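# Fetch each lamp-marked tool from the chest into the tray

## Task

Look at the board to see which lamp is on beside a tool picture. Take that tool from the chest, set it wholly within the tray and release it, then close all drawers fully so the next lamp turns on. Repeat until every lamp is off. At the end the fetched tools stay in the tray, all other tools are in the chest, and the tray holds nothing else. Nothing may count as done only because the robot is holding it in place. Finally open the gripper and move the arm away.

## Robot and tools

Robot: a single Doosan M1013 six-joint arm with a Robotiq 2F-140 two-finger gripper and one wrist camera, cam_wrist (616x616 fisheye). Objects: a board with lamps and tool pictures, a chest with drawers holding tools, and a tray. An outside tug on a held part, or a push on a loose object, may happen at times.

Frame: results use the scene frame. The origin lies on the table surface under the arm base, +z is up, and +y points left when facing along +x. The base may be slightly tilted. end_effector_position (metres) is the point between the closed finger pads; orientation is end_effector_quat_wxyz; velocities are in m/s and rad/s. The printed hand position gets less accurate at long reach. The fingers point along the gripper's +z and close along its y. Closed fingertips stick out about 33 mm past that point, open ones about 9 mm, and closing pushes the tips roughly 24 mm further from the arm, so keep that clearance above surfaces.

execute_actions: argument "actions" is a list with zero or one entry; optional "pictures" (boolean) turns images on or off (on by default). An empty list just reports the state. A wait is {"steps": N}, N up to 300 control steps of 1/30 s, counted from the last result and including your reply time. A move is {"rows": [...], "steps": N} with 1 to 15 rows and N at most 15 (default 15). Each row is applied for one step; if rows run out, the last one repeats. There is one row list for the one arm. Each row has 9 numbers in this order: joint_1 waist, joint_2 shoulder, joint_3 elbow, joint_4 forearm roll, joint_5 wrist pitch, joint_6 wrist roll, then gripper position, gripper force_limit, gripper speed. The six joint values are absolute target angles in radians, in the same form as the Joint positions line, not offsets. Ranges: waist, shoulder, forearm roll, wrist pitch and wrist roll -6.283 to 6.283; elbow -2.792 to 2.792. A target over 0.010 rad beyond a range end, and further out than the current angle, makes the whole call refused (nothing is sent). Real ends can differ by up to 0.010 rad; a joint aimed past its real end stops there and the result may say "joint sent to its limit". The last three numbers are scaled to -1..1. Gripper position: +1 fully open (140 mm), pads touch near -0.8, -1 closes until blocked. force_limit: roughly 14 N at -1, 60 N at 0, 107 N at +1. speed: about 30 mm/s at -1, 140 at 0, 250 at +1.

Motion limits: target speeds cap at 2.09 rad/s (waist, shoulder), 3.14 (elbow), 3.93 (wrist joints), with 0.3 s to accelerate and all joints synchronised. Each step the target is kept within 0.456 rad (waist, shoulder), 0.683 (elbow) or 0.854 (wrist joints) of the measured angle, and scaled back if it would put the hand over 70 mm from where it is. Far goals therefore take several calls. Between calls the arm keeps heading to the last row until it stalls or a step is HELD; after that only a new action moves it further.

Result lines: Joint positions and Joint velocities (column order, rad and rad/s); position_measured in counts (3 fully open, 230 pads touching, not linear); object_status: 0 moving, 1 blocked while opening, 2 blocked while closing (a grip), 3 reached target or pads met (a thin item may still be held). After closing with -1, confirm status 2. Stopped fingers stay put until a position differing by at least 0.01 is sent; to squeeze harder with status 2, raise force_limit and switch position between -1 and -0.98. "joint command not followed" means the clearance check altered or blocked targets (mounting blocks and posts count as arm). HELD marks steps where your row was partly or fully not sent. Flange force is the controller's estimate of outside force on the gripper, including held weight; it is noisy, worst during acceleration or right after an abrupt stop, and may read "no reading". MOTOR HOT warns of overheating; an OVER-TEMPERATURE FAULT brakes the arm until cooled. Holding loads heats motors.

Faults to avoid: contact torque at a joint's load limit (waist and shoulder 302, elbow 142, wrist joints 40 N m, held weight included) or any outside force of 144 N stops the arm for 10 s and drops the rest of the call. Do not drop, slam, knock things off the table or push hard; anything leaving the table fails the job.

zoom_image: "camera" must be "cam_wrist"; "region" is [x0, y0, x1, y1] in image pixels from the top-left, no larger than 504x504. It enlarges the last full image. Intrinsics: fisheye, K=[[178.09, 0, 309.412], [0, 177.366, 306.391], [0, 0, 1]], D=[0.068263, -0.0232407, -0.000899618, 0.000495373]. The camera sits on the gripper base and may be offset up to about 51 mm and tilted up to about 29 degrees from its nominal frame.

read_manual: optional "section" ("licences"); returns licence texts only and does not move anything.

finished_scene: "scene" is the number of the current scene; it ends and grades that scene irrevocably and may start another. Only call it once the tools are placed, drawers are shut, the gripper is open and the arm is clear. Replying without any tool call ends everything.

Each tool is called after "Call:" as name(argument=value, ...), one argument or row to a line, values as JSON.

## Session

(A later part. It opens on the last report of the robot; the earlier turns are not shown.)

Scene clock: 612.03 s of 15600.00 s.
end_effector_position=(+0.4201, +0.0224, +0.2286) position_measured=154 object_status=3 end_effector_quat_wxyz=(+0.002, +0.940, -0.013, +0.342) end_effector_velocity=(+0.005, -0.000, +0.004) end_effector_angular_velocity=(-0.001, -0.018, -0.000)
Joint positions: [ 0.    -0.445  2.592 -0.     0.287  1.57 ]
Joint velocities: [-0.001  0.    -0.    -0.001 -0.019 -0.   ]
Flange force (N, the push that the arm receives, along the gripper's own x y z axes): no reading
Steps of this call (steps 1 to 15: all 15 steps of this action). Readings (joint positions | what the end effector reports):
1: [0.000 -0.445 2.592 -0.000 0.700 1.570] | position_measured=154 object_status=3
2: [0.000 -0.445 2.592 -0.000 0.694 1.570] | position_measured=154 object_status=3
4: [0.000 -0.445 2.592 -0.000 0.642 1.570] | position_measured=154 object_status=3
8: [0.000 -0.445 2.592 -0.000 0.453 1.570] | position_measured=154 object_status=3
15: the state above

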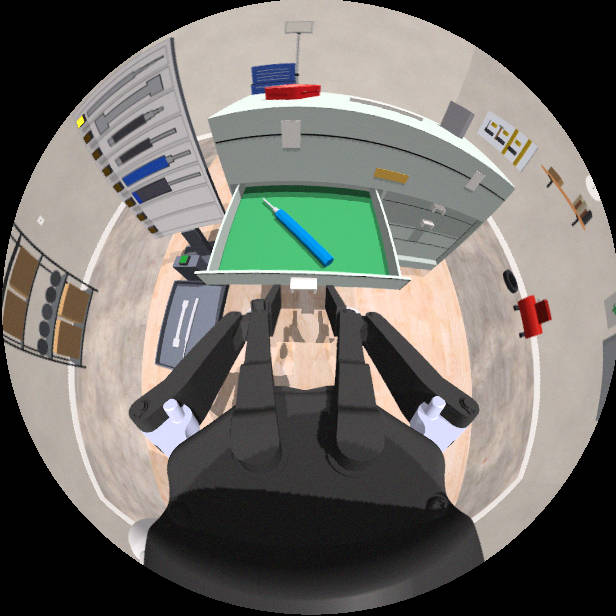

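Call:
execute_actions(
  actions=[
    {"rows":[[0,-0.445,2.592,0,0.286,1.57,-1,0,-0.3]],"steps":13},
  ],
  pictures=false,
)

Call:
execute_actions(
  actions=[
    {"rows":[[0,-0.42,2.58,0,0.273,1.57,-1,0,-0.3],[0,-0.396,2.568,0,0.261,1.57,-1,0,-0.3],[-0.001,-0.372,2.5557,0,0.249,1.57,-1,0,-0.3],[-0.001,-0.345,2.541,0,0.237,1.57,-1,0,-0.3],[-0.002,-0.318,2.526,0,0.225,1.57,-1,0,-0.3],[-0.002,-0.291,2.51,0,0.214,1.57,-1,0,-0.3],[-0.003,-0.265,2.494,0,0.204,1.57,-1,0,-0.3],[-0.003,-0.239,2.478,0,0.194,1.57,-1,0,-0.3],[-0.004,-0.214,2.46,0,0.187,1.57,-1,0,-0.3],[-0.004,-0.189,2.442,0,0.18,1.57,-1,0,-0.3],[-0.004,-0.164,2.424,0,0.173,1.57,-1,0,-0.3],[-0.005,-0.14,2.405,0,0.168,1.57,-1,0,-0.3],[-0.005,-0.12,2.389,0,0.164,1.57,-1,0,-0.3],[-0.005,-0.099,2.373,0,0.159,1.57,-1,0,-0.3],[-0.006,-0.085,2.361,0,0.157,1.57,-1,0,-0.3]]},
  ],
  pictures=false,
)

Call:
execute_actions(
  actions=[
    {"rows":[[-0.006,-0.08,2.357,0,0.156,1.57,-1,0,-0.3],[-0.006,-0.08,2.357,0,0.156,1.57,-1,0,-0.3],[-0.006,-0.08,2.357,0,0.156,1.57,-1,0,-0.3],[-0.006,-0.076,2.354,0,0.155,1.57,-1,0,-0.3],[-0.006,-0.0715,2.35,0,0.1545,1.57,-1,0,-0.3],[-0.006,-0.067,2.346,0,0.153,1.57,-1,0,-0.3],[-0.006,-0.0625,2.3425,0,0.153,1.57,-1,0,-0.3],[-0.006,-0.0625,2.3425,0,0.153,1.57,-1,0,-0.3],[-0.006,-0.0625,2.3425,0,0.153,1.57,-1,0,-0.3],[-0.006,-0.0625,2.3425,0,0.153,1.57,-1,0,-0.3],[-0.006,-0.0625,2.3425,0,0.153,1.57,-0.2,0,0]]},
  ],
  pictures=false,
)

Call:
execute_actions(
  actions=[
    {"rows":[[-0.006,-0.14,2.405,0,0.168,1.57,-0.2,0,0]]},
  ],
)

Scene clock: 626.77 s of 15600.00 s.
end_effector_position=(+0.4205, +0.0224, +0.2289) position_measured=193 object_status=0 end_effector_quat_wxyz=(+0.003, +0.939, -0.013, +0.343) end_effector_velocity=(-0.001, +0.000, -0.001) end_effector_angular_velocity=(-0.001, +0.002, +0.001)
Joint positions: [-0.    -0.445  2.592 -0.     0.286  1.57 ]
Joint velocities: [ 0.    -0.     0.001  0.     0.001 -0.001]
Flange force (N, the push that the arm receives, along the gripper's own x y z axes): no reading
Steps of this call (steps 1 to 15: the robot went on to your last target; steps 16 to 90: nothing new was sent; then 11.30 s passed at rest; steps 91 to 103: all 13 steps of this action). Readings (joint positions | what the end effector reports):
91: [-0.000 -0.445 2.592 -0.000 0.286 1.570] | position_measured=154 object_status=0
92: [0.000 -0.445 2.592 -0.000 0.286 1.570] | position_measured=155 object_status=0
94: [-0.000 -0.445 2.592 -0.000 0.286 1.570] | position_measured=167 object_status=0
98: [-0.000 -0.445 2.592 -0.000 0.286 1.570] | position_measured=190 object_status=0
103: the state above

Scene clock: 627.27 s of 15600.00 s.
end_effector_position=(+0.5517, +0.0164, +0.2296) position_measured=193 object_status=2 end_effector_quat_wxyz=(+0.003, +0.939, -0.015, +0.343) end_effector_velocity=(+0.366, -0.017, -0.009) end_effector_angular_velocity=(-0.000, -0.002, -0.009)
Joint positions: [-0.004 -0.16   2.419 -0.     0.174  1.57 ]
Joint velocities: [-0.009  0.698 -0.525 -0.    -0.176 -0.   ]
Flange force (N, the push that the arm receives, along the gripper's own x y z axes): no reading
Steps of this call (steps 1 to 15: all 15 steps of this action). Readings (joint positions | what the end effector reports):
1: [-0.000 -0.445 2.592 -0.000 0.286 1.570] | position_measured=193 object_status=2
2: [-0.000 -0.442 2.591 -0.000 0.285 1.570] | position_measured=193 object_status=2
4: [-0.000 -0.417 2.579 -0.000 0.272 1.570] | position_measured=193 object_status=2
8: [-0.001 -0.332 2.533 -0.000 0.232 1.570] | position_measured=193 object_status=2
15: the state above

Scene clock: 627.77 s of 15600.00 s.
end_effector_position=(+0.6036, +0.0139, +0.2263) position_measured=169 object_status=0 end_effector_quat_wxyz=(+0.004, +0.940, -0.016, +0.342) end_effector_velocity=(+0.001, -0.000, +0.001) end_effector_angular_velocity=(+0.001, -0.002, -0.001)
Joint positions: [-0.006 -0.062  2.343  0.     0.154  1.57 ]
Joint velocities: [-0.001  0.    -0.     0.001 -0.002  0.001]
Flange force (N, the push that the arm receives, along the gripper's own x y z axes): no reading
Steps of this call (steps 1 to 15: all 15 steps of this action). Readings (joint positions | what the end effector reports):
1: [-0.005 -0.137 2.401 -0.000 0.168 1.570] | position_measured=193 object_status=2
2: [-0.005 -0.116 2.385 0.000 0.163 1.570] | position_measured=193 object_status=2
4: [-0.006 -0.088 2.362 0.000 0.157 1.570] | position_measured=193 object_status=2
8: [-0.006 -0.069 2.347 0.000 0.153 1.570] | position_measured=193 object_status=2
15: the state above

Scene clock: 628.27 s of 15600.00 s.
end_effector_position=(+0.5617, +0.0152, +0.2288) position_measured=154 object_status=3 end_effector_quat_wxyz=(+0.004, +0.939, -0.016, +0.343) end_effector_velocity=(-0.001, +0.000, -0.000) end_effector_angular_velocity=(+0.000, +0.001, +0.000)
Joint positions: [-0.006 -0.14   2.405  0.     0.168  1.57 ]
Joint velocities: [ 0.    -0.001  0.001  0.     0.001  0.   ]
Flange force (N, the push that the arm receives, along the gripper's own x y z axes): no reading
Steps of this call (steps 1 to 15: all 15 steps of this action). Readings (joint positions | what the end effector reports):
1: [-0.006 -0.062 2.343 0.000 0.153 1.570] | position_measured=161 object_status=0
2: [-0.006 -0.064 2.344 0.000 0.153 1.570] | position_measured=155 object_status=0
4: [-0.006 -0.090 2.365 0.000 0.158 1.570] | position_measured=154 object_status=0
8: [-0.006 -0.140 2.405 0.000 0.168 1.570] | position_measured=154 object_status=0
15: the state above

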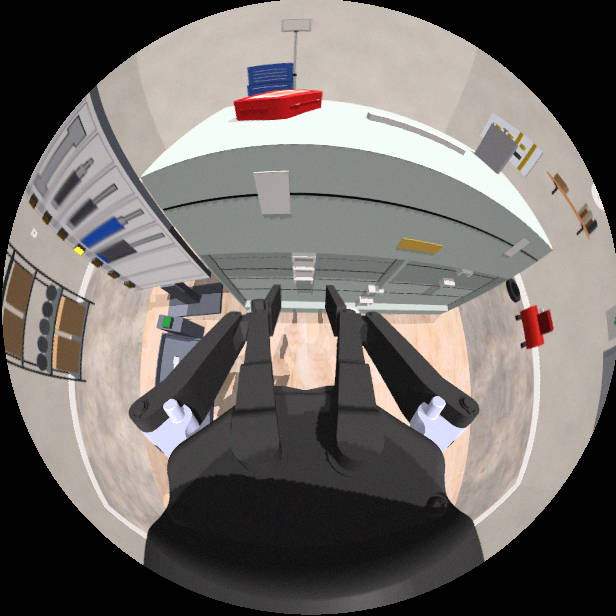

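Call:
execute_actions(
  actions=[
    {"rows":[[-0.006,-0.066,2.3455,0,0.153,1.57,-0.2,0,0]],"steps":9},
  ],
  pictures=false,
)

Call:
execute_actions(
  actions=[
    {"rows":[[-0.006,-0.066,2.3455,0,0.153,1.57,-1,0,-0.3]],"steps":13},
  ],
  pictures=false,
)

Call:
execute_actions(
  actions=[
    {"rows":[[-0.006,-0.085,2.361,0,0.157,1.57,-1,0,-0.3],[-0.005,-0.099,2.373,0,0.159,1.57,-1,0,-0.3],[-0.005,-0.12,2.389,0,0.164,1.57,-1,0,-0.3],[-0.005,-0.14,2.405,0,0.168,1.57,-1,0,-0.3],[-0.004,-0.164,2.424,0,0.173,1.57,-1,0,-0.3],[-0.004,-0.189,2.442,0,0.18,1.57,-1,0,-0.3],[-0.004,-0.214,2.46,0,0.187,1.57,-1,0,-0.3],[-0.003,-0.239,2.478,0,0.194,1.57,-1,0,-0.3],[-0.003,-0.265,2.494,0,0.204,1.57,-1,0,-0.3],[-0.002,-0.291,2.51,0,0.214,1.57,-1,0,-0.3],[-0.002,-0.318,2.526,0,0.225,1.57,-1,0,-0.3],[-0.001,-0.345,2.541,0,0.237,1.57,-1,0,-0.3],[-0.001,-0.372,2.5557,0,0.249,1.57,-1,0,-0.3],[0,-0.405,2.572,0,0.266,1.57,-1,0,-0.3],[0,-0.445,2.592,0,0.286,1.57,-1,0,-0.3]]},
  ],
  pictures=false,
)

Call:
execute_actions(
  actions=[
    {"steps":9},
  ],
  pictures=false,
)

Call:
execute_actions(
  actions=[
    {"rows":[[0,-0.445,2.592,0,0.286,1.57,-0.3,0,0],[0,-0.445,2.592,0,0.286,1.57,-0.3,0,0],[0,-0.445,2.592,0,0.286,1.57,-0.3,0,0],[0,-0.445,2.592,0,0.286,1.57,-0.3,0,0],[0,-0.445,2.592,0,0.7,1.57,-0.3,0,0]]},
  ],
  pictures=false,
)

Call:
execute_actions(
  actions=[
    {"rows":[[0.016,-0.398,2.228,0,1.3,-2.214,-0.3,0,0]]},
  ],
  pictures=false,
)

Call:
execute_actions(
  actions=[
    {"steps":10},
  ],
  pictures=false,
)

Call:
execute_actions(
  actions=[
    {"rows":[[0.016,0.023,1.937,0,1.172,-2.214,-0.3,0,0]]},
  ],
  pictures=false,
)

Call:
execute_actions(
  actions=[
    {"steps":14},
  ],
)

Scene clock: 658.33 s of 15600.00 s.
end_effector_position=(+0.6020, +0.0139, +0.2271) position_measured=154 object_status=3 end_effector_quat_wxyz=(+0.004, +0.939, -0.016, +0.343) end_effector_velocity=(+0.002, -0.000, +0.002) end_effector_angular_velocity=(-0.000, -0.004, +0.000)
Joint positions: [-0.006 -0.066  2.346 -0.     0.153  1.57 ]
Joint velocities: [-0.     0.    -0.002 -0.    -0.002 -0.   ]
Flange force (N, the push that the arm receives, along the gripper's own x y z axes): no reading
Steps of this call (steps 1 to 15: the robot went on to your last target; steps 16 to 90: nothing new was sent; then 26.77 s passed at rest; steps 91 to 99: all 9 steps of this action). Readings (joint positions | what the end effector reports):
91: [-0.006 -0.140 2.405 -0.000 0.168 1.570] | position_measured=154 object_status=3
92: [-0.006 -0.137 2.403 -0.000 0.168 1.570] | position_measured=154 object_status=3
94: [-0.006 -0.110 2.381 -0.000 0.162 1.570] | position_measured=154 object_status=3
98: [-0.006 -0.066 2.346 -0.000 0.153 1.570] | position_measured=154 object_status=3
99: the state above

Scene clock: 658.77 s of 15600.00 s.
end_effector_position=(+0.6022, +0.0139, +0.2271) position_measured=193 object_status=0 end_effector_quat_wxyz=(+0.004, +0.939, -0.016, +0.343) end_effector_velocity=(-0.000, +0.000, -0.000) end_effector_angular_velocity=(-0.000, -0.000, +0.001)
Joint positions: [-0.006 -0.066  2.345 -0.     0.153  1.57 ]
Joint velocities: [ 0.    -0.     0.001  0.    -0.001 -0.001]
Flange force (N, the push that the arm receives, along the gripper's own x y z axes): no reading
Steps of this call (steps 1 to 13: all 13 steps of this action). Readings (joint positions | what the end effector reports):
1: [-0.006 -0.066 2.346 -0.000 0.153 1.570] | position_measured=154 object_status=0
2: [-0.006 -0.066 2.346 -0.000 0.153 1.570] | position_measured=155 object_status=0
4: [-0.006 -0.066 2.346 -0.000 0.153 1.570] | position_measured=167 object_status=0
8: [-0.006 -0.066 2.345 -0.000 0.153 1.570] | position_measured=190 object_status=0
13: the state above

Scene clock: 659.27 s of 15600.00 s.
end_effector_position=(+0.4711, +0.0202, +0.2299) position_measured=194 object_status=2 end_effector_quat_wxyz=(+0.003, +0.940, -0.014, +0.342) end_effector_velocity=(-0.344, +0.017, +0.005) end_effector_angular_velocity=(+0.000, -0.007, +0.015)
Joint positions: [-0.002 -0.325  2.529 -0.     0.23   1.57 ]
Joint velocities: [ 0.015 -0.782  0.437  0.     0.339 -0.   ]
Flange force (N, the push that the arm receives, along the gripper's own x y z axes): no reading
Steps of this call (steps 1 to 15: all 15 steps of this action). Readings (joint positions | what the end effector reports):
1: [-0.006 -0.066 2.345 -0.000 0.153 1.570] | position_measured=193 object_status=2
2: [-0.006 -0.068 2.347 -0.000 0.153 1.570] | position_measured=193 object_status=2
4: [-0.006 -0.089 2.364 -0.000 0.158 1.570] | position_measured=193 object_status=2
8: [-0.005 -0.158 2.419 -0.000 0.173 1.570] | position_measured=193 object_status=2
15: the state above

Scene clock: 659.57 s of 15600.00 s.
end_effector_position=(+0.4207, +0.0224, +0.2290) position_measured=194 object_status=2 end_effector_quat_wxyz=(+0.003, +0.939, -0.013, +0.343) end_effector_velocity=(-0.002, -0.000, -0.001) end_effector_angular_velocity=(+0.001, +0.003, -0.001)
Joint positions: [ 0.    -0.445  2.592 -0.     0.286  1.57 ]
Joint velocities: [-0.    -0.002  0.002 -0.     0.003  0.001]
Flange force (N, the push that the arm receives, along the gripper's own x y z axes): no reading
Steps of this call (steps 1 to 9: the robot went on to your last target). Readings (joint positions | what the end effector reports):
1: [-0.001 -0.352 2.544 -0.000 0.242 1.570] | position_measured=194 object_status=2
2: [-0.001 -0.380 2.559 -0.000 0.255 1.570] | position_measured=194 object_status=2
4: [-0.000 -0.424 2.581 -0.000 0.276 1.570] | position_measured=194 object_status=2
8: [0.000 -0.445 2.592 -0.000 0.286 1.570] | position_measured=194 object_status=2
9: the state above

Scene clock: 660.07 s of 15600.00 s.
end_effector_position=(+0.3145, +0.0256, +0.1689) position_measured=167 object_status=3 end_effector_quat_wxyz=(-0.000, +0.986, -0.013, +0.165) end_effector_velocity=(-0.288, +0.008, -0.100) end_effector_angular_velocity=(+0.025, +0.916, +0.003)
Joint positions: [ 0.    -0.445  2.592  0.     0.655  1.57 ]
Joint velocities: [-0.     0.001  0.002 -0.     0.913  0.001]
Flange force (N, the push that the arm receives, along the gripper's own x y z axes): no reading
Steps of this call (steps 1 to 15: all 15 steps of this action). Readings (joint positions | what the end effector reports):
1: [0.000 -0.445 2.592 -0.000 0.286 1.570] | position_measured=194 object_status=0
2: [0.000 -0.445 2.592 -0.000 0.286 1.570] | position_measured=194 object_status=0
4: [0.000 -0.445 2.591 0.000 0.285 1.570] | position_measured=177 object_status=0
8: [0.000 -0.445 2.591 0.000 0.344 1.570] | position_measured=167 object_status=0
15: the state above

Scene clock: 660.57 s of 15600.00 s.
end_effector_position=(+0.3067, +0.0291, +0.2863) position_measured=167 object_status=3 end_effector_quat_wxyz=(+0.011, +0.879, +0.476, +0.024) end_effector_velocity=(+0.007, +0.005, +0.240) end_effector_angular_velocity=(-0.178, +0.316, +3.491)
Joint positions: [ 0.013 -0.408  2.303  0.     1.185  0.563]
Joint velocities: [ 0.021  0.066 -0.501 -0.     0.765 -3.472]
Flange force (N, the push that the arm receives, along the gripper's own x y z axes): [-14.2 -1.1 -3.8]
Steps of this call (steps 1 to 15: all 15 steps of this action). Readings (joint positions | what the end effector reports):
1: [0.000 -0.445 2.592 0.000 0.680 1.570] | position_measured=167 object_status=3
2: [0.000 -0.445 2.590 0.000 0.702 1.564] | position_measured=167 object_status=3
4: [0.001 -0.442 2.566 0.000 0.769 1.512] | position_measured=167 object_status=3
8: [0.006 -0.428 2.459 0.000 0.947 1.247] | position_measured=167 object_status=3
15: the state above

Scene clock: 660.90 s of 15600.00 s.
end_effector_position=(+0.3065, +0.0299, +0.3204) position_measured=167 object_status=3 end_effector_quat_wxyz=(+0.002, +0.463, +0.886, +0.004) end_effector_velocity=(-0.000, +0.000, +0.021) end_effector_angular_velocity=(-0.021, +0.009, +3.491)
Joint positions: [ 0.016 -0.399  2.233  0.     1.292 -0.62 ]
Joint velocities: [ 0.002  0.005 -0.042  0.     0.063 -3.489]
Flange force (N, the push that the arm receives, along the gripper's own x y z axes): [-3.0 -6.5 -0.4]
Steps of this call (steps 1 to 10: the robot went on to your last target). Readings (joint positions | what the end effector reports):
1: [0.013 -0.406 2.287 0.000 1.209 0.445] | position_measured=167 object_status=3
2: [0.014 -0.404 2.274 0.000 1.230 0.326] | position_measured=167 object_status=3
4: [0.015 -0.402 2.255 0.000 1.259 0.090] | position_measured=167 object_status=3
8: [0.016 -0.399 2.237 0.000 1.286 -0.383] | position_measured=167 object_status=3
10: the state above

Scene clock: 661.40 s of 15600.00 s.
end_effector_position=(+0.4573, +0.0283, +0.3201) position_measured=167 object_status=3 end_effector_quat_wxyz=(+0.002, -0.080, +0.997, +0.002) end_effector_velocity=(+0.360, -0.004, -0.062) end_effector_angular_velocity=(-0.006, +0.004, +2.131)
Joint positions: [ 0.016 -0.122  2.037  0.     1.214 -1.742]
Joint velocities: [ 0.     0.658 -0.452  0.    -0.191 -2.131]
Flange force (N, the push that the arm receives, along the gripper's own x y z axes): [7.4 -7.2 -3.0]
Steps of this call (steps 1 to 15: all 15 steps of this action). Readings (joint positions | what the end effector reports):
1: [0.016 -0.399 2.232 0.000 1.294 -0.738] | position_measured=167 object_status=3
2: [0.016 -0.398 2.231 0.000 1.294 -0.852] | position_measured=167 object_status=3
4: [0.016 -0.383 2.218 0.000 1.291 -1.039] | position_measured=167 object_status=3
8: [0.016 -0.280 2.146 0.000 1.261 -1.264] | position_measured=167 object_status=3
15: the state above

Scene clock: 661.87 s of 15600.00 s.
end_effector_position=(+0.5370, +0.0274, +0.3006) position_measured=167 object_status=3 end_effector_quat_wxyz=(+0.001, -0.311, +0.950, +0.002) end_effector_velocity=(+0.001, +0.000, -0.001) end_effector_angular_velocity=(+0.000, +0.001, +0.002)
Joint positions: [ 0.016  0.023  1.937 -0.     1.172 -2.214]
Joint velocities: [ 0.     0.002 -0.001  0.    -0.    -0.002]
Flange force (N, the push that the arm receives, along the gripper's own x y z axes): [7.9 -4.3 -2.0]
Steps of this call (steps 1 to 14: the robot went on to your last target). Readings (joint positions | what the end effector reports):
1: [0.016 -0.100 2.022 0.000 1.208 -1.814] | position_measured=167 object_status=3
2: [0.016 -0.078 2.007 0.000 1.201 -1.886] | position_measured=167 object_status=3
4: [0.016 -0.034 1.977 0.000 1.189 -2.027] | position_measured=167 object_status=3
8: [0.016 0.019 1.940 0.000 1.173 -2.200] | position_measured=167 object_status=3
14: the state above

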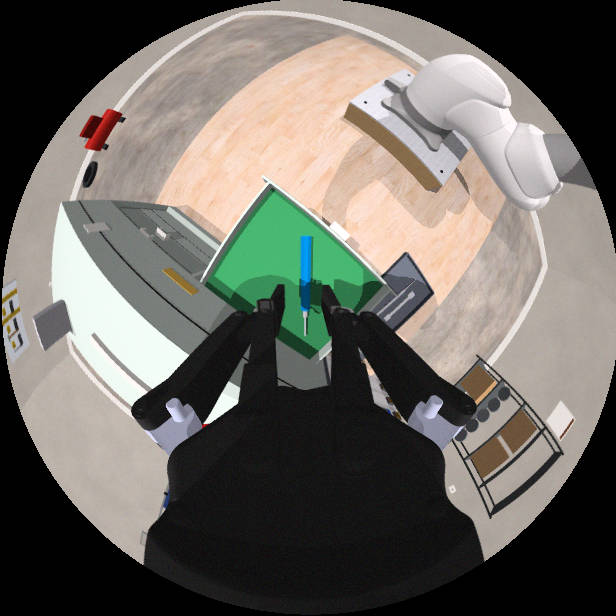

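Call:
execute_actions(
  actions=[
    {"rows":[[0.019,0.0676,2.0094,0,1.055,-2.214,-0.4,0,0]],"steps":12},
  ],
  pictures=false,
)

Call:
execute_actions(
  actions=[
    {"rows":[[0.019,0.0676,2.0094,0,1.055,-2.214,-1,0.3,-0.3]],"steps":13},
  ],
  pictures=false,
)

Call:
execute_actions(
  actions=[
    {"rows":[[0.019,0.03,1.97,0,1.132,-2.214,-1,0.3,-0.3]],"steps":9},
  ],
  pictures=false,
)

Call:
execute_actions(
  actions=[
    {"rows":[[0.019,-0.15,2.06,0,1.222,-2.214,-1,0.3,-0.3]],"steps":11},
  ],
  pictures=false,
)

Call:
execute_actions(
  actions=[
    {"rows":[[0.503,-0.15,2.06,0,1.222,-0.947,-1,0.3,-0.3]]},
  ],
  pictures=false,
)

Call:
execute_actions(
  actions=[
    {"steps":9},
  ],
  pictures=false,
)

Call:
execute_actions(
  actions=[
    {"rows":[[0.503,0.15,2.159,0,0.826,-0.947,-1,0.3,-0.3]]},
  ],
  pictures=false,
)

Call:
execute_actions(
  actions=[
    {"steps":6},
  ],
  pictures=false,
)

Call:
execute_actions(
  actions=[
    {"rows":[[0.503,0.277,2.2188,0,0.639,-0.947,-1,0.3,-0.3]],"steps":13},
  ],
)

Scene clock: 684.03 s of 15600.00 s.
end_effector_position=(+0.5358, +0.0294, +0.2404) position_measured=179 object_status=0 end_effector_quat_wxyz=(+0.001, -0.312, +0.950, +0.002) end_effector_velocity=(-0.001, -0.000, -0.001) end_effector_angular_velocity=(-0.000, +0.000, +0.001)
Joint positions: [ 0.019  0.068  2.009 -0.     1.055 -2.214]
Joint velocities: [ 0.     0.     0.002 -0.    -0.002 -0.001]
Flange force (N, the push that the arm receives, along the gripper's own x y z axes): [7.9 -1.2 -0.8]
Steps of this call (steps 1 to 30: the robot went on to your last target; steps 31 to 90: nothing new was sent; then 18.77 s passed at rest; steps 91 to 102: all 12 steps of this action). Readings (joint positions | what the end effector reports):
91: [0.016 0.023 1.937 -0.000 1.172 -2.214] | position_measured=167 object_status=0
92: [0.016 0.025 1.940 -0.000 1.166 -2.214] | position_measured=169 object_status=0
94: [0.017 0.044 1.971 -0.000 1.115 -2.214] | position_measured=179 object_status=0
98: [0.019 0.068 2.009 -0.000 1.056 -2.214] | position_measured=179 object_status=0
102: the state above

Scene clock: 684.47 s of 15600.00 s.
end_effector_position=(+0.5357, +0.0294, +0.2403) position_measured=217 object_status=0 end_effector_quat_wxyz=(+0.001, -0.312, +0.950, +0.002) end_effector_velocity=(+0.000, +0.000, +0.000) end_effector_angular_velocity=(+0.000, -0.001, -0.000)
Joint positions: [ 0.019  0.068  2.009 -0.     1.055 -2.214]
Joint velocities: [-0.    -0.     0.     0.    -0.001 -0.   ]
Flange force (N, the push that the arm receives, along the gripper's own x y z axes): [7.7 -4.2 -5.3]
Steps of this call (steps 1 to 13: all 13 steps of this action). Readings (joint positions | what the end effector reports):
1: [0.019 0.068 2.009 -0.000 1.055 -2.214] | position_measured=179 object_status=0
2: [0.019 0.068 2.009 -0.000 1.055 -2.214] | position_measured=180 object_status=0
4: [0.019 0.068 2.009 -0.000 1.055 -2.214] | position_measured=192 object_status=0
8: [0.019 0.068 2.009 -0.000 1.055 -2.214] | position_measured=215 object_status=0
13: the state above

Scene clock: 684.77 s of 15600.00 s.
end_effector_position=(+0.5321, +0.0292, +0.2796) position_measured=217 object_status=2 end_effector_quat_wxyz=(+0.001, -0.312, +0.950, +0.002) end_effector_velocity=(-0.001, -0.000, +0.003) end_effector_angular_velocity=(+0.000, +0.003, -0.001)
Joint positions: [ 0.019  0.03   1.97  -0.     1.132 -2.214]
Joint velocities: [-0.    -0.002 -0.003  0.     0.008  0.001]
Flange force (N, the push that the arm receives, along the gripper's own x y z axes): [8.8 0.2 -2.0]
Steps of this call (steps 1 to 9: all 9 steps of this action). Readings (joint positions | what the end effector reports):
1: [0.019 0.068 2.009 -0.000 1.055 -2.214] | position_measured=217 object_status=0
2: [0.019 0.065 2.007 -0.000 1.060 -2.214] | position_measured=217 object_status=0
4: [0.019 0.044 1.985 -0.000 1.104 -2.214] | position_measured=217 object_status=2
8: [0.019 0.030 1.970 -0.000 1.131 -2.214] | position_measured=217 object_status=2
9: the state above

Scene clock: 685.13 s of 15600.00 s.
end_effector_position=(+0.4415, +0.0297, +0.3203) position_measured=217 object_status=2 end_effector_quat_wxyz=(+0.001, -0.312, +0.950, +0.002) end_effector_velocity=(-0.061, +0.000, +0.021) end_effector_angular_velocity=(-0.000, -0.000, +0.000)
Joint positions: [ 0.019 -0.148  2.059 -0.     1.221 -2.214]
Joint velocities: [-0.    -0.118  0.058 -0.     0.059 -0.001]
Flange force (N, the push that the arm receives, along the gripper's own x y z axes): [0.2 -10.3 -0.7]
Steps of this call (steps 1 to 11: all 11 steps of this action). Readings (joint positions | what the end effector reports):
1: [0.019 0.030 1.970 -0.000 1.132 -2.214] | position_measured=217 object_status=2
2: [0.019 0.027 1.972 -0.000 1.133 -2.214] | position_measured=217 object_status=2
4: [0.019 -0.000 1.987 -0.000 1.148 -2.214] | position_measured=217 object_status=2
8: [0.019 -0.107 2.039 -0.000 1.201 -2.214] | position_measured=217 object_status=2
11: the state above

Scene clock: 685.63 s of 15600.00 s.
end_effector_position=(+0.4045, +0.1750, +0.3217) position_measured=217 object_status=2 end_effector_quat_wxyz=(+0.000, -0.077, +0.997, +0.004) end_effector_velocity=(-0.140, +0.315, +0.002) end_effector_angular_velocity=(+0.007, +0.018, -1.667)
Joint positions: [ 0.361 -0.15   2.06  -0.     1.222 -1.39 ]
Joint velocities: [ 0.785 -0.002  0.003  0.     0.001  2.451]
Flange force (N, the push that the arm receives, along the gripper's own x y z axes): [2.0 -1.4 -3.6]
Steps of this call (steps 1 to 15: all 15 steps of this action). Readings (joint positions | what the end effector reports):
1: [0.019 -0.149 2.060 -0.000 1.222 -2.214] | position_measured=217 object_status=2
2: [0.022 -0.149 2.060 -0.000 1.222 -2.209] | position_measured=217 object_status=2
4: [0.049 -0.149 2.060 -0.000 1.222 -2.156] | position_measured=217 object_status=2
8: [0.172 -0.149 2.060 -0.000 1.222 -1.921] | position_measured=217 object_status=2
15: the state above

Scene clock: 685.93 s of 15600.00 s.
end_effector_position=(+0.3755, +0.2299, +0.3223) position_measured=217 object_status=2 end_effector_quat_wxyz=(-0.001, +0.073, +0.997, +0.005) end_effector_velocity=(-0.001, +0.002, +0.000) end_effector_angular_velocity=(+0.001, -0.001, -0.021)
Joint positions: [ 0.503 -0.15   2.06  -0.     1.222 -0.948]
Joint velocities: [ 0.005 -0.    -0.001  0.    -0.001  0.026]
Flange force (N, the push that the arm receives, along the gripper's own x y z axes): [-5.9 -6.9 0.0]
Steps of this call (steps 1 to 9: the robot went on to your last target). Readings (joint positions | what the end effector reports):
1: [0.388 -0.150 2.060 -0.000 1.222 -1.307] | position_measured=217 object_status=2
2: [0.414 -0.150 2.060 -0.000 1.222 -1.226] | position_measured=217 object_status=2
4: [0.459 -0.150 2.060 -0.000 1.222 -1.084] | position_measured=217 object_status=2
8: [0.502 -0.150 2.060 -0.000 1.222 -0.951] | position_measured=217 object_status=2
9: the state above

Scene clock: 686.43 s of 15600.00 s.
end_effector_position=(+0.4341, +0.2618, +0.1465) position_measured=217 object_status=2 end_effector_quat_wxyz=(-0.002, +0.074, +0.997, +0.004) end_effector_velocity=(+0.047, +0.027, -0.309) end_effector_angular_velocity=(-0.009, +0.017, -0.002)
Joint positions: [ 0.503  0.127  2.152 -0.     0.857 -0.947]
Joint velocities: [-0.     0.479  0.16  -0.    -0.62   0.002]
Flange force (N, the push that the arm receives, along the gripper's own x y z axes): [-3.7 -5.0 -0.3]
Steps of this call (steps 1 to 15: all 15 steps of this action). Readings (joint positions | what the end effector reports):
1: [0.503 -0.150 2.060 -0.000 1.222 -0.948] | position_measured=217 object_status=2
2: [0.503 -0.147 2.061 -0.000 1.218 -0.947] | position_measured=217 object_status=2
4: [0.503 -0.120 2.070 -0.000 1.180 -0.947] | position_measured=217 object_status=2
8: [0.503 -0.026 2.101 -0.000 1.058 -0.947] | position_measured=217 object_status=2
15: the state above

Scene clock: 686.63 s of 15600.00 s.
end_effector_position=(+0.4366, +0.2633, +0.1319) position_measured=217 object_status=2 end_effector_quat_wxyz=(-0.002, +0.074, +0.997, +0.004) end_effector_velocity=(+0.001, +0.000, -0.002) end_effector_angular_velocity=(-0.001, +0.001, -0.000)
Joint positions: [ 0.503  0.15   2.159 -0.     0.826 -0.947]
Joint velocities: [-0.     0.004  0.    -0.    -0.003  0.   ]
Flange force (N, the push that the arm receives, along the gripper's own x y z axes): [-2.1 -9.0 -2.8]
Steps of this call (steps 1 to 6: the robot went on to your last target). Readings (joint positions | what the end effector reports):
1: [0.503 0.140 2.156 -0.000 0.839 -0.947] | position_measured=217 object_status=2
2: [0.503 0.147 2.158 -0.000 0.830 -0.947] | position_measured=217 object_status=2
4: [0.503 0.149 2.159 -0.000 0.827 -0.947] | position_measured=217 object_status=2
6: the state above

Scene clock: 687.07 s of 15600.00 s.
end_effector_position=(+0.4357, +0.2638, +0.0450) position_measured=217 object_status=2 end_effector_quat_wxyz=(-0.002, +0.074, +0.997, +0.004) end_effector_velocity=(-0.001, -0.000, -0.002) end_effector_angular_velocity=(-0.000, +0.001, +0.000)
Joint positions: [ 0.503  0.277  2.219 -0.     0.639 -0.947]
Joint velocities: [ 0.001  0.002  0.003  0.    -0.004  0.   ]
Flange force (N, the push that the arm receives, along the gripper's own x y z axes): [-1.5 -8.0 -5.4]
Steps of this call (steps 1 to 13: all 13 steps of this action). Readings (joint positions | what the end effector reports):
1: [0.503 0.150 2.159 -0.000 0.826 -0.947] | position_measured=217 object_status=2
2: [0.503 0.153 2.160 -0.000 0.821 -0.947] | position_measured=217 object_status=2
4: [0.503 0.180 2.173 -0.000 0.780 -0.947] | position_measured=217 object_status=2
8: [0.503 0.265 2.213 -0.000 0.657 -0.947] | position_measured=217 object_status=2
13: the state above

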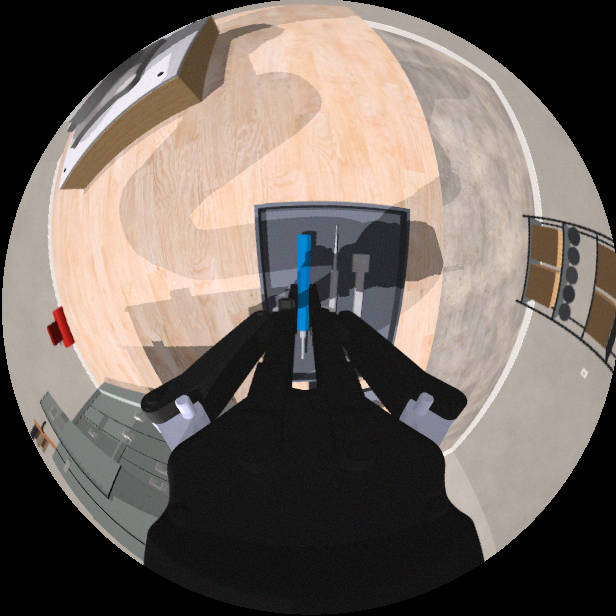

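Call:
execute_actions(
  actions=[
    {"rows":[[0.503,0.277,2.2188,0,0.639,-0.947,-0.5,0,0],[0.503,0.277,2.2188,0,0.639,-0.947,-0.5,0,0],[0.503,0.277,2.2188,0,0.639,-0.947,-0.5,0,0],[0.503,0.277,2.2188,0,0.639,-0.947,-0.5,0,0],[0.503,0.277,2.2188,0,0.639,-0.947,-0.5,0,0],[0.503,0.15,2.159,0,0.826,-0.947,-0.5,0,0]]},
  ],
  pictures=false,
)

Call:
execute_actions(
  actions=[
    {"rows":[[0.503,-0.445,2.592,0,0.8,1.57,-0.2,0,0]]},
  ],
  pictures=false,
)

Call:
execute_actions(
  actions=[
    {"rows":[[0,-0.445,2.592,0,0.7,1.57,-0.2,0,0]]},
  ],
  pictures=false,
)

Call:
execute_actions(
  actions=[
    {"steps":14},
  ],
  pictures=false,
)

Call:
execute_actions(
  actions=[
    {"rows":[[0,-0.445,2.592,0,0.286,1.57,-0.2,0,0]]},
  ],
  pictures=false,
)

Call:
execute_actions(
  actions=[
    {"rows":[[0,-0.445,2.592,0,0.286,1.57,-1,0,-0.3]],"steps":13},
  ],
  pictures=false,
)

Call:
execute_actions(
  actions=[
    {"rows":[[0,-0.42,2.58,0,0.273,1.57,-1,0,-0.3],[0,-0.396,2.568,0,0.261,1.57,-1,0,-0.3],[-0.001,-0.372,2.5557,0,0.249,1.57,-1,0,-0.3],[-0.001,-0.345,2.541,0,0.237,1.57,-1,0,-0.3],[-0.002,-0.318,2.526,0,0.225,1.57,-1,0,-0.3],[-0.002,-0.291,2.51,0,0.214,1.57,-1,0,-0.3],[-0.003,-0.265,2.494,0,0.204,1.57,-1,0,-0.3],[-0.003,-0.239,2.478,0,0.194,1.57,-1,0,-0.3],[-0.004,-0.214,2.46,0,0.187,1.57,-1,0,-0.3],[-0.004,-0.189,2.442,0,0.18,1.57,-1,0,-0.3],[-0.004,-0.164,2.424,0,0.173,1.57,-1,0,-0.3],[-0.005,-0.14,2.405,0,0.168,1.57,-1,0,-0.3],[-0.005,-0.12,2.389,0,0.164,1.57,-1,0,-0.3],[-0.005,-0.099,2.373,0,0.159,1.57,-1,0,-0.3],[-0.006,-0.085,2.361,0,0.157,1.57,-1,0,-0.3]]},
  ],
  pictures=false,
)

Call:
execute_actions(
  actions=[
    {"rows":[[-0.006,-0.08,2.357,0,0.156,1.57,-1,0,-0.3],[-0.006,-0.08,2.357,0,0.156,1.57,-1,0,-0.3],[-0.006,-0.08,2.357,0,0.156,1.57,-1,0,-0.3],[-0.006,-0.076,2.354,0,0.155,1.57,-1,0,-0.3],[-0.006,-0.0715,2.35,0,0.1545,1.57,-1,0,-0.3],[-0.006,-0.067,2.346,0,0.153,1.57,-1,0,-0.3],[-0.006,-0.0635,2.3435,0,0.153,1.57,-1,0,-0.3],[-0.006,-0.0635,2.3435,0,0.153,1.57,-1,0,-0.3],[-0.006,-0.0635,2.3435,0,0.153,1.57,-1,0,-0.3],[-0.006,-0.0635,2.3435,0,0.153,1.57,-1,0,-0.3],[-0.006,-0.0635,2.3435,0,0.153,1.57,-0.2,0,0]]},
  ],
  pictures=false,
)

Call:
execute_actions(
  actions=[
    {"rows":[[-0.006,-0.239,2.478,0,0.194,1.57,-0.2,0,0]]},
  ],
)

Scene clock: 713.40 s of 15600.00 s.
end_effector_position=(+0.4368, +0.2634, +0.1313) position_measured=192 object_status=3 end_effector_quat_wxyz=(-0.002, +0.074, +0.997, +0.004) end_effector_velocity=(-0.007, -0.004, +0.015) end_effector_angular_velocity=(-0.008, +0.016, -0.001)
Joint positions: [ 0.503  0.151  2.159 -0.     0.824 -0.947]
Joint velocities: [ 0.    -0.022 -0.009 -0.     0.049  0.001]
Flange force (N, the push that the arm receives, along the gripper's own x y z axes): [-2.6 -3.2 2.9]
Steps of this call (steps 1 to 15: the robot went on to your last target; steps 16 to 90: nothing new was sent; then 22.83 s passed at rest; steps 91 to 105: all 15 steps of this action). Readings (joint positions | what the end effector reports):
91: [0.503 0.277 2.219 -0.000 0.639 -0.947] | position_measured=217 object_status=0
92: [0.503 0.277 2.219 -0.000 0.639 -0.947] | position_measured=217 object_status=0
94: [0.503 0.277 2.219 -0.000 0.639 -0.947] | position_measured=201 object_status=0
98: [0.503 0.265 2.213 -0.000 0.658 -0.947] | position_measured=192 object_status=0
105: the state above

Scene clock: 713.90 s of 15600.00 s.
end_effector_position=(+0.2944, +0.1897, +0.1638) position_measured=154 object_status=3 end_effector_quat_wxyz=(+0.028, +0.433, +0.900, +0.044) end_effector_velocity=(-0.291, -0.150, +0.029) end_effector_angular_velocity=(+0.377, -0.156, -2.531)
Joint positions: [ 0.503 -0.215  2.438 -0.     0.809 -0.197]
Joint velocities: [ 0.    -0.89   0.59   0.001 -0.033  2.542]
Flange force (N, the push that the arm receives, along the gripper's own x y z axes): [-15.0 -5.7 -0.5]
Steps of this call (steps 1 to 15: all 15 steps of this action). Readings (joint positions | what the end effector reports):
1: [0.503 0.150 2.159 -0.000 0.825 -0.947] | position_measured=192 object_status=0
2: [0.503 0.148 2.162 -0.000 0.825 -0.941] | position_measured=190 object_status=0
4: [0.503 0.120 2.189 -0.000 0.822 -0.890] | position_measured=175 object_status=0
8: [0.503 0.007 2.288 -0.000 0.817 -0.679] | position_measured=154 object_status=0
15: the state above

Scene clock: 714.40 s of 15600.00 s.
end_effector_position=(+0.2984, +0.0604, +0.1645) position_measured=154 object_status=3 end_effector_quat_wxyz=(+0.023, +0.950, +0.286, +0.125) end_effector_velocity=(+0.025, -0.241, -0.002) end_effector_angular_velocity=(+0.831, -0.128, -3.976)
Joint positions: [ 0.115 -0.415  2.572 -0.     0.722  1.073]
Joint velocities: [-0.801 -0.207  0.138 -0.    -0.155  3.278]
Flange force (N, the push that the arm receives, along the gripper's own x y z axes): no reading
Steps of this call (steps 1 to 15: all 15 steps of this action). Readings (joint positions | what the end effector reports):
1: [0.503 -0.244 2.458 -0.000 0.807 -0.108] | position_measured=154 object_status=3
2: [0.502 -0.272 2.477 -0.000 0.806 -0.017] | position_measured=154 object_status=3
4: [0.484 -0.311 2.502 -0.000 0.800 0.126] | position_measured=154 object_status=3
8: [0.356 -0.354 2.531 -0.000 0.769 0.393] | position_measured=154 object_status=3
15: the state above

Scene clock: 714.87 s of 15600.00 s.
end_effector_position=(+0.3000, +0.0260, +0.1642) position_measured=154 object_status=3 end_effector_quat_wxyz=(-0.000, +0.990, -0.013, +0.142) end_effector_velocity=(-0.000, -0.000, +0.000) end_effector_angular_velocity=(+0.000, -0.000, -0.002)
Joint positions: [ 0.    -0.445  2.592 -0.     0.7    1.57 ]
Joint velocities: [-0.    -0.001 -0.    -0.     0.001  0.001]
Flange force (N, the push that the arm receives, along the gripper's own x y z axes): no reading
Steps of this call (steps 1 to 14: the robot went on to your last target). Readings (joint positions | what the end effector reports):
1: [0.089 -0.422 2.577 -0.000 0.717 1.179] | position_measured=154 object_status=3
2: [0.067 -0.428 2.580 -0.000 0.713 1.275] | position_measured=154 object_status=3
4: [0.032 -0.437 2.587 -0.000 0.706 1.429] | position_measured=154 object_status=3
8: [0.001 -0.445 2.592 -0.000 0.700 1.567] | position_measured=154 object_status=3
14: the state above

Scene clock: 715.37 s of 15600.00 s.
end_effector_position=(+0.4201, +0.0224, +0.2286) position_measured=154 object_status=3 end_effector_quat_wxyz=(+0.002, +0.940, -0.013, +0.342) end_effector_velocity=(+0.005, -0.000, +0.004) end_effector_angular_velocity=(-0.001, -0.019, -0.000)
Joint positions: [ 0.    -0.445  2.592 -0.     0.287  1.57 ]
Joint velocities: [-0.001 -0.    -0.    -0.    -0.018 -0.   ]
Flange force (N, the push that the arm receives, along the gripper's own x y z axes): no reading
Steps of this call (steps 1 to 15: all 15 steps of this action). Readings (joint positions | what the end effector reports):
1: [0.000 -0.445 2.592 -0.000 0.700 1.570] | position_measured=154 object_status=3
2: [0.000 -0.445 2.592 -0.000 0.694 1.570] | position_measured=154 object_status=3
4: [0.000 -0.445 2.592 -0.000 0.642 1.570] | position_measured=154 object_status=3
8: [0.000 -0.445 2.592 -0.000 0.453 1.570] | position_measured=154 object_status=3
15: the state above

Scene clock: 715.80 s of 15600.00 s.
end_effector_position=(+0.4204, +0.0224, +0.2289) position_measured=193 object_status=0 end_effector_quat_wxyz=(+0.003, +0.939, -0.013, +0.343) end_effector_velocity=(+0.000, +0.000, +0.000) end_effector_angular_velocity=(+0.000, -0.000, -0.000)
Joint positions: [-0.    -0.445  2.592 -0.     0.286  1.57 ]
Joint velocities: [ 0.001  0.    -0.    -0.    -0.     0.001]
Flange force (N, the push that the arm receives, along the gripper's own x y z axes): no reading
Steps of this call (steps 1 to 13: all 13 steps of this action). Readings (joint positions | what the end effector reports):
1: [0.000 -0.445 2.592 -0.000 0.286 1.570] | position_measured=154 object_status=0
2: [0.000 -0.445 2.592 -0.000 0.286 1.570] | position_measured=155 object_status=0
4: [0.000 -0.445 2.592 -0.000 0.286 1.570] | position_measured=167 object_status=0
8: [-0.000 -0.445 2.592 -0.000 0.286 1.570] | position_measured=190 object_status=0
13: the state above

Scene clock: 716.30 s of 15600.00 s.
end_effector_position=(+0.5517, +0.0164, +0.2296) position_measured=193 object_status=2 end_effector_quat_wxyz=(+0.003, +0.939, -0.015, +0.343) end_effector_velocity=(+0.367, -0.017, -0.008) end_effector_angular_velocity=(-0.001, -0.004, -0.009)
Joint positions: [-0.004 -0.16   2.419 -0.     0.174  1.57 ]
Joint velocities: [-0.01   0.697 -0.525 -0.    -0.177 -0.001]
Flange force (N, the push that the arm receives, along the gripper's own x y z axes): no reading
Steps of this call (steps 1 to 15: all 15 steps of this action). Readings (joint positions | what the end effector reports):
1: [-0.000 -0.445 2.592 -0.000 0.286 1.570] | position_measured=193 object_status=2
2: [-0.000 -0.442 2.591 -0.000 0.285 1.570] | position_measured=193 object_status=2
4: [-0.000 -0.417 2.579 -0.000 0.272 1.570] | position_measured=193 object_status=2
8: [-0.001 -0.332 2.533 -0.000 0.232 1.570] | position_measured=193 object_status=2
15: the state above

Scene clock: 716.80 s of 15600.00 s.
end_effector_position=(+0.6030, +0.0139, +0.2263) position_measured=169 object_status=0 end_effector_quat_wxyz=(+0.004, +0.940, -0.016, +0.342) end_effector_velocity=(+0.002, -0.000, +0.001) end_effector_angular_velocity=(-0.000, -0.004, +0.000)
Joint positions: [-0.006 -0.063  2.344  0.     0.154  1.57 ]
Joint velocities: [-0.     0.001 -0.001 -0.001 -0.004  0.   ]
Flange force (N, the push that the arm receives, along the gripper's own x y z axes): no reading
Steps of this call (steps 1 to 15: all 15 steps of this action). Readings (joint positions | what the end effector reports):
1: [-0.005 -0.137 2.401 -0.000 0.168 1.570] | position_measured=193 object_status=2
2: [-0.005 -0.116 2.385 -0.000 0.163 1.570] | position_measured=193 object_status=2
4: [-0.006 -0.088 2.362 -0.000 0.157 1.570] | position_measured=193 object_status=2
8: [-0.006 -0.069 2.348 -0.000 0.153 1.570] | position_measured=193 object_status=2
15: the state above

Scene clock: 717.30 s of 15600.00 s.
end_effector_position=(+0.5107, +0.0169, +0.2289) position_measured=154 object_status=3 end_effector_quat_wxyz=(+0.004, +0.939, -0.016, +0.343) end_effector_velocity=(-0.002, +0.000, -0.001) end_effector_angular_velocity=(+0.000, +0.002, -0.000)
Joint positions: [-0.006 -0.239  2.478  0.     0.194  1.57 ]
Joint velocities: [-0.    -0.002  0.002 -0.     0.002  0.001]
Flange force (N, the push that the arm receives, along the gripper's own x y z axes): no reading
Steps of this call (steps 1 to 15: all 15 steps of this action). Readings (joint positions | what the end effector reports):
1: [-0.006 -0.063 2.344 0.000 0.153 1.570] | position_measured=161 object_status=0
2: [-0.006 -0.065 2.345 0.000 0.153 1.570] | position_measured=155 object_status=0
4: [-0.006 -0.091 2.365 0.000 0.159 1.570] | position_measured=154 object_status=0
8: [-0.006 -0.200 2.448 0.000 0.185 1.570] | position_measured=154 object_status=0
15: the state above

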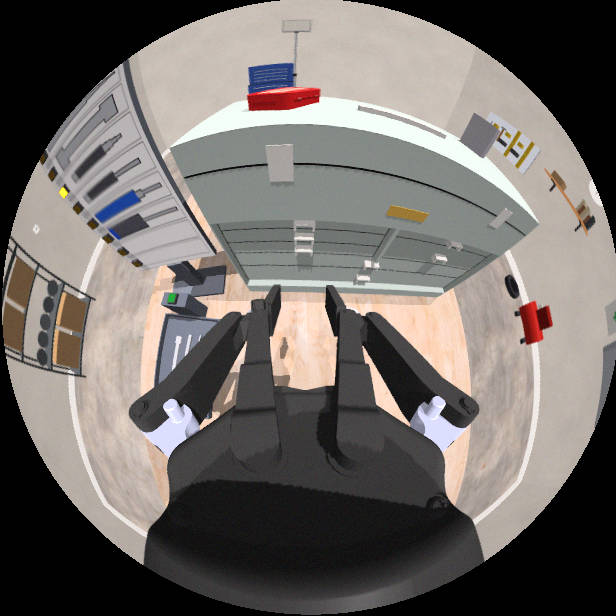

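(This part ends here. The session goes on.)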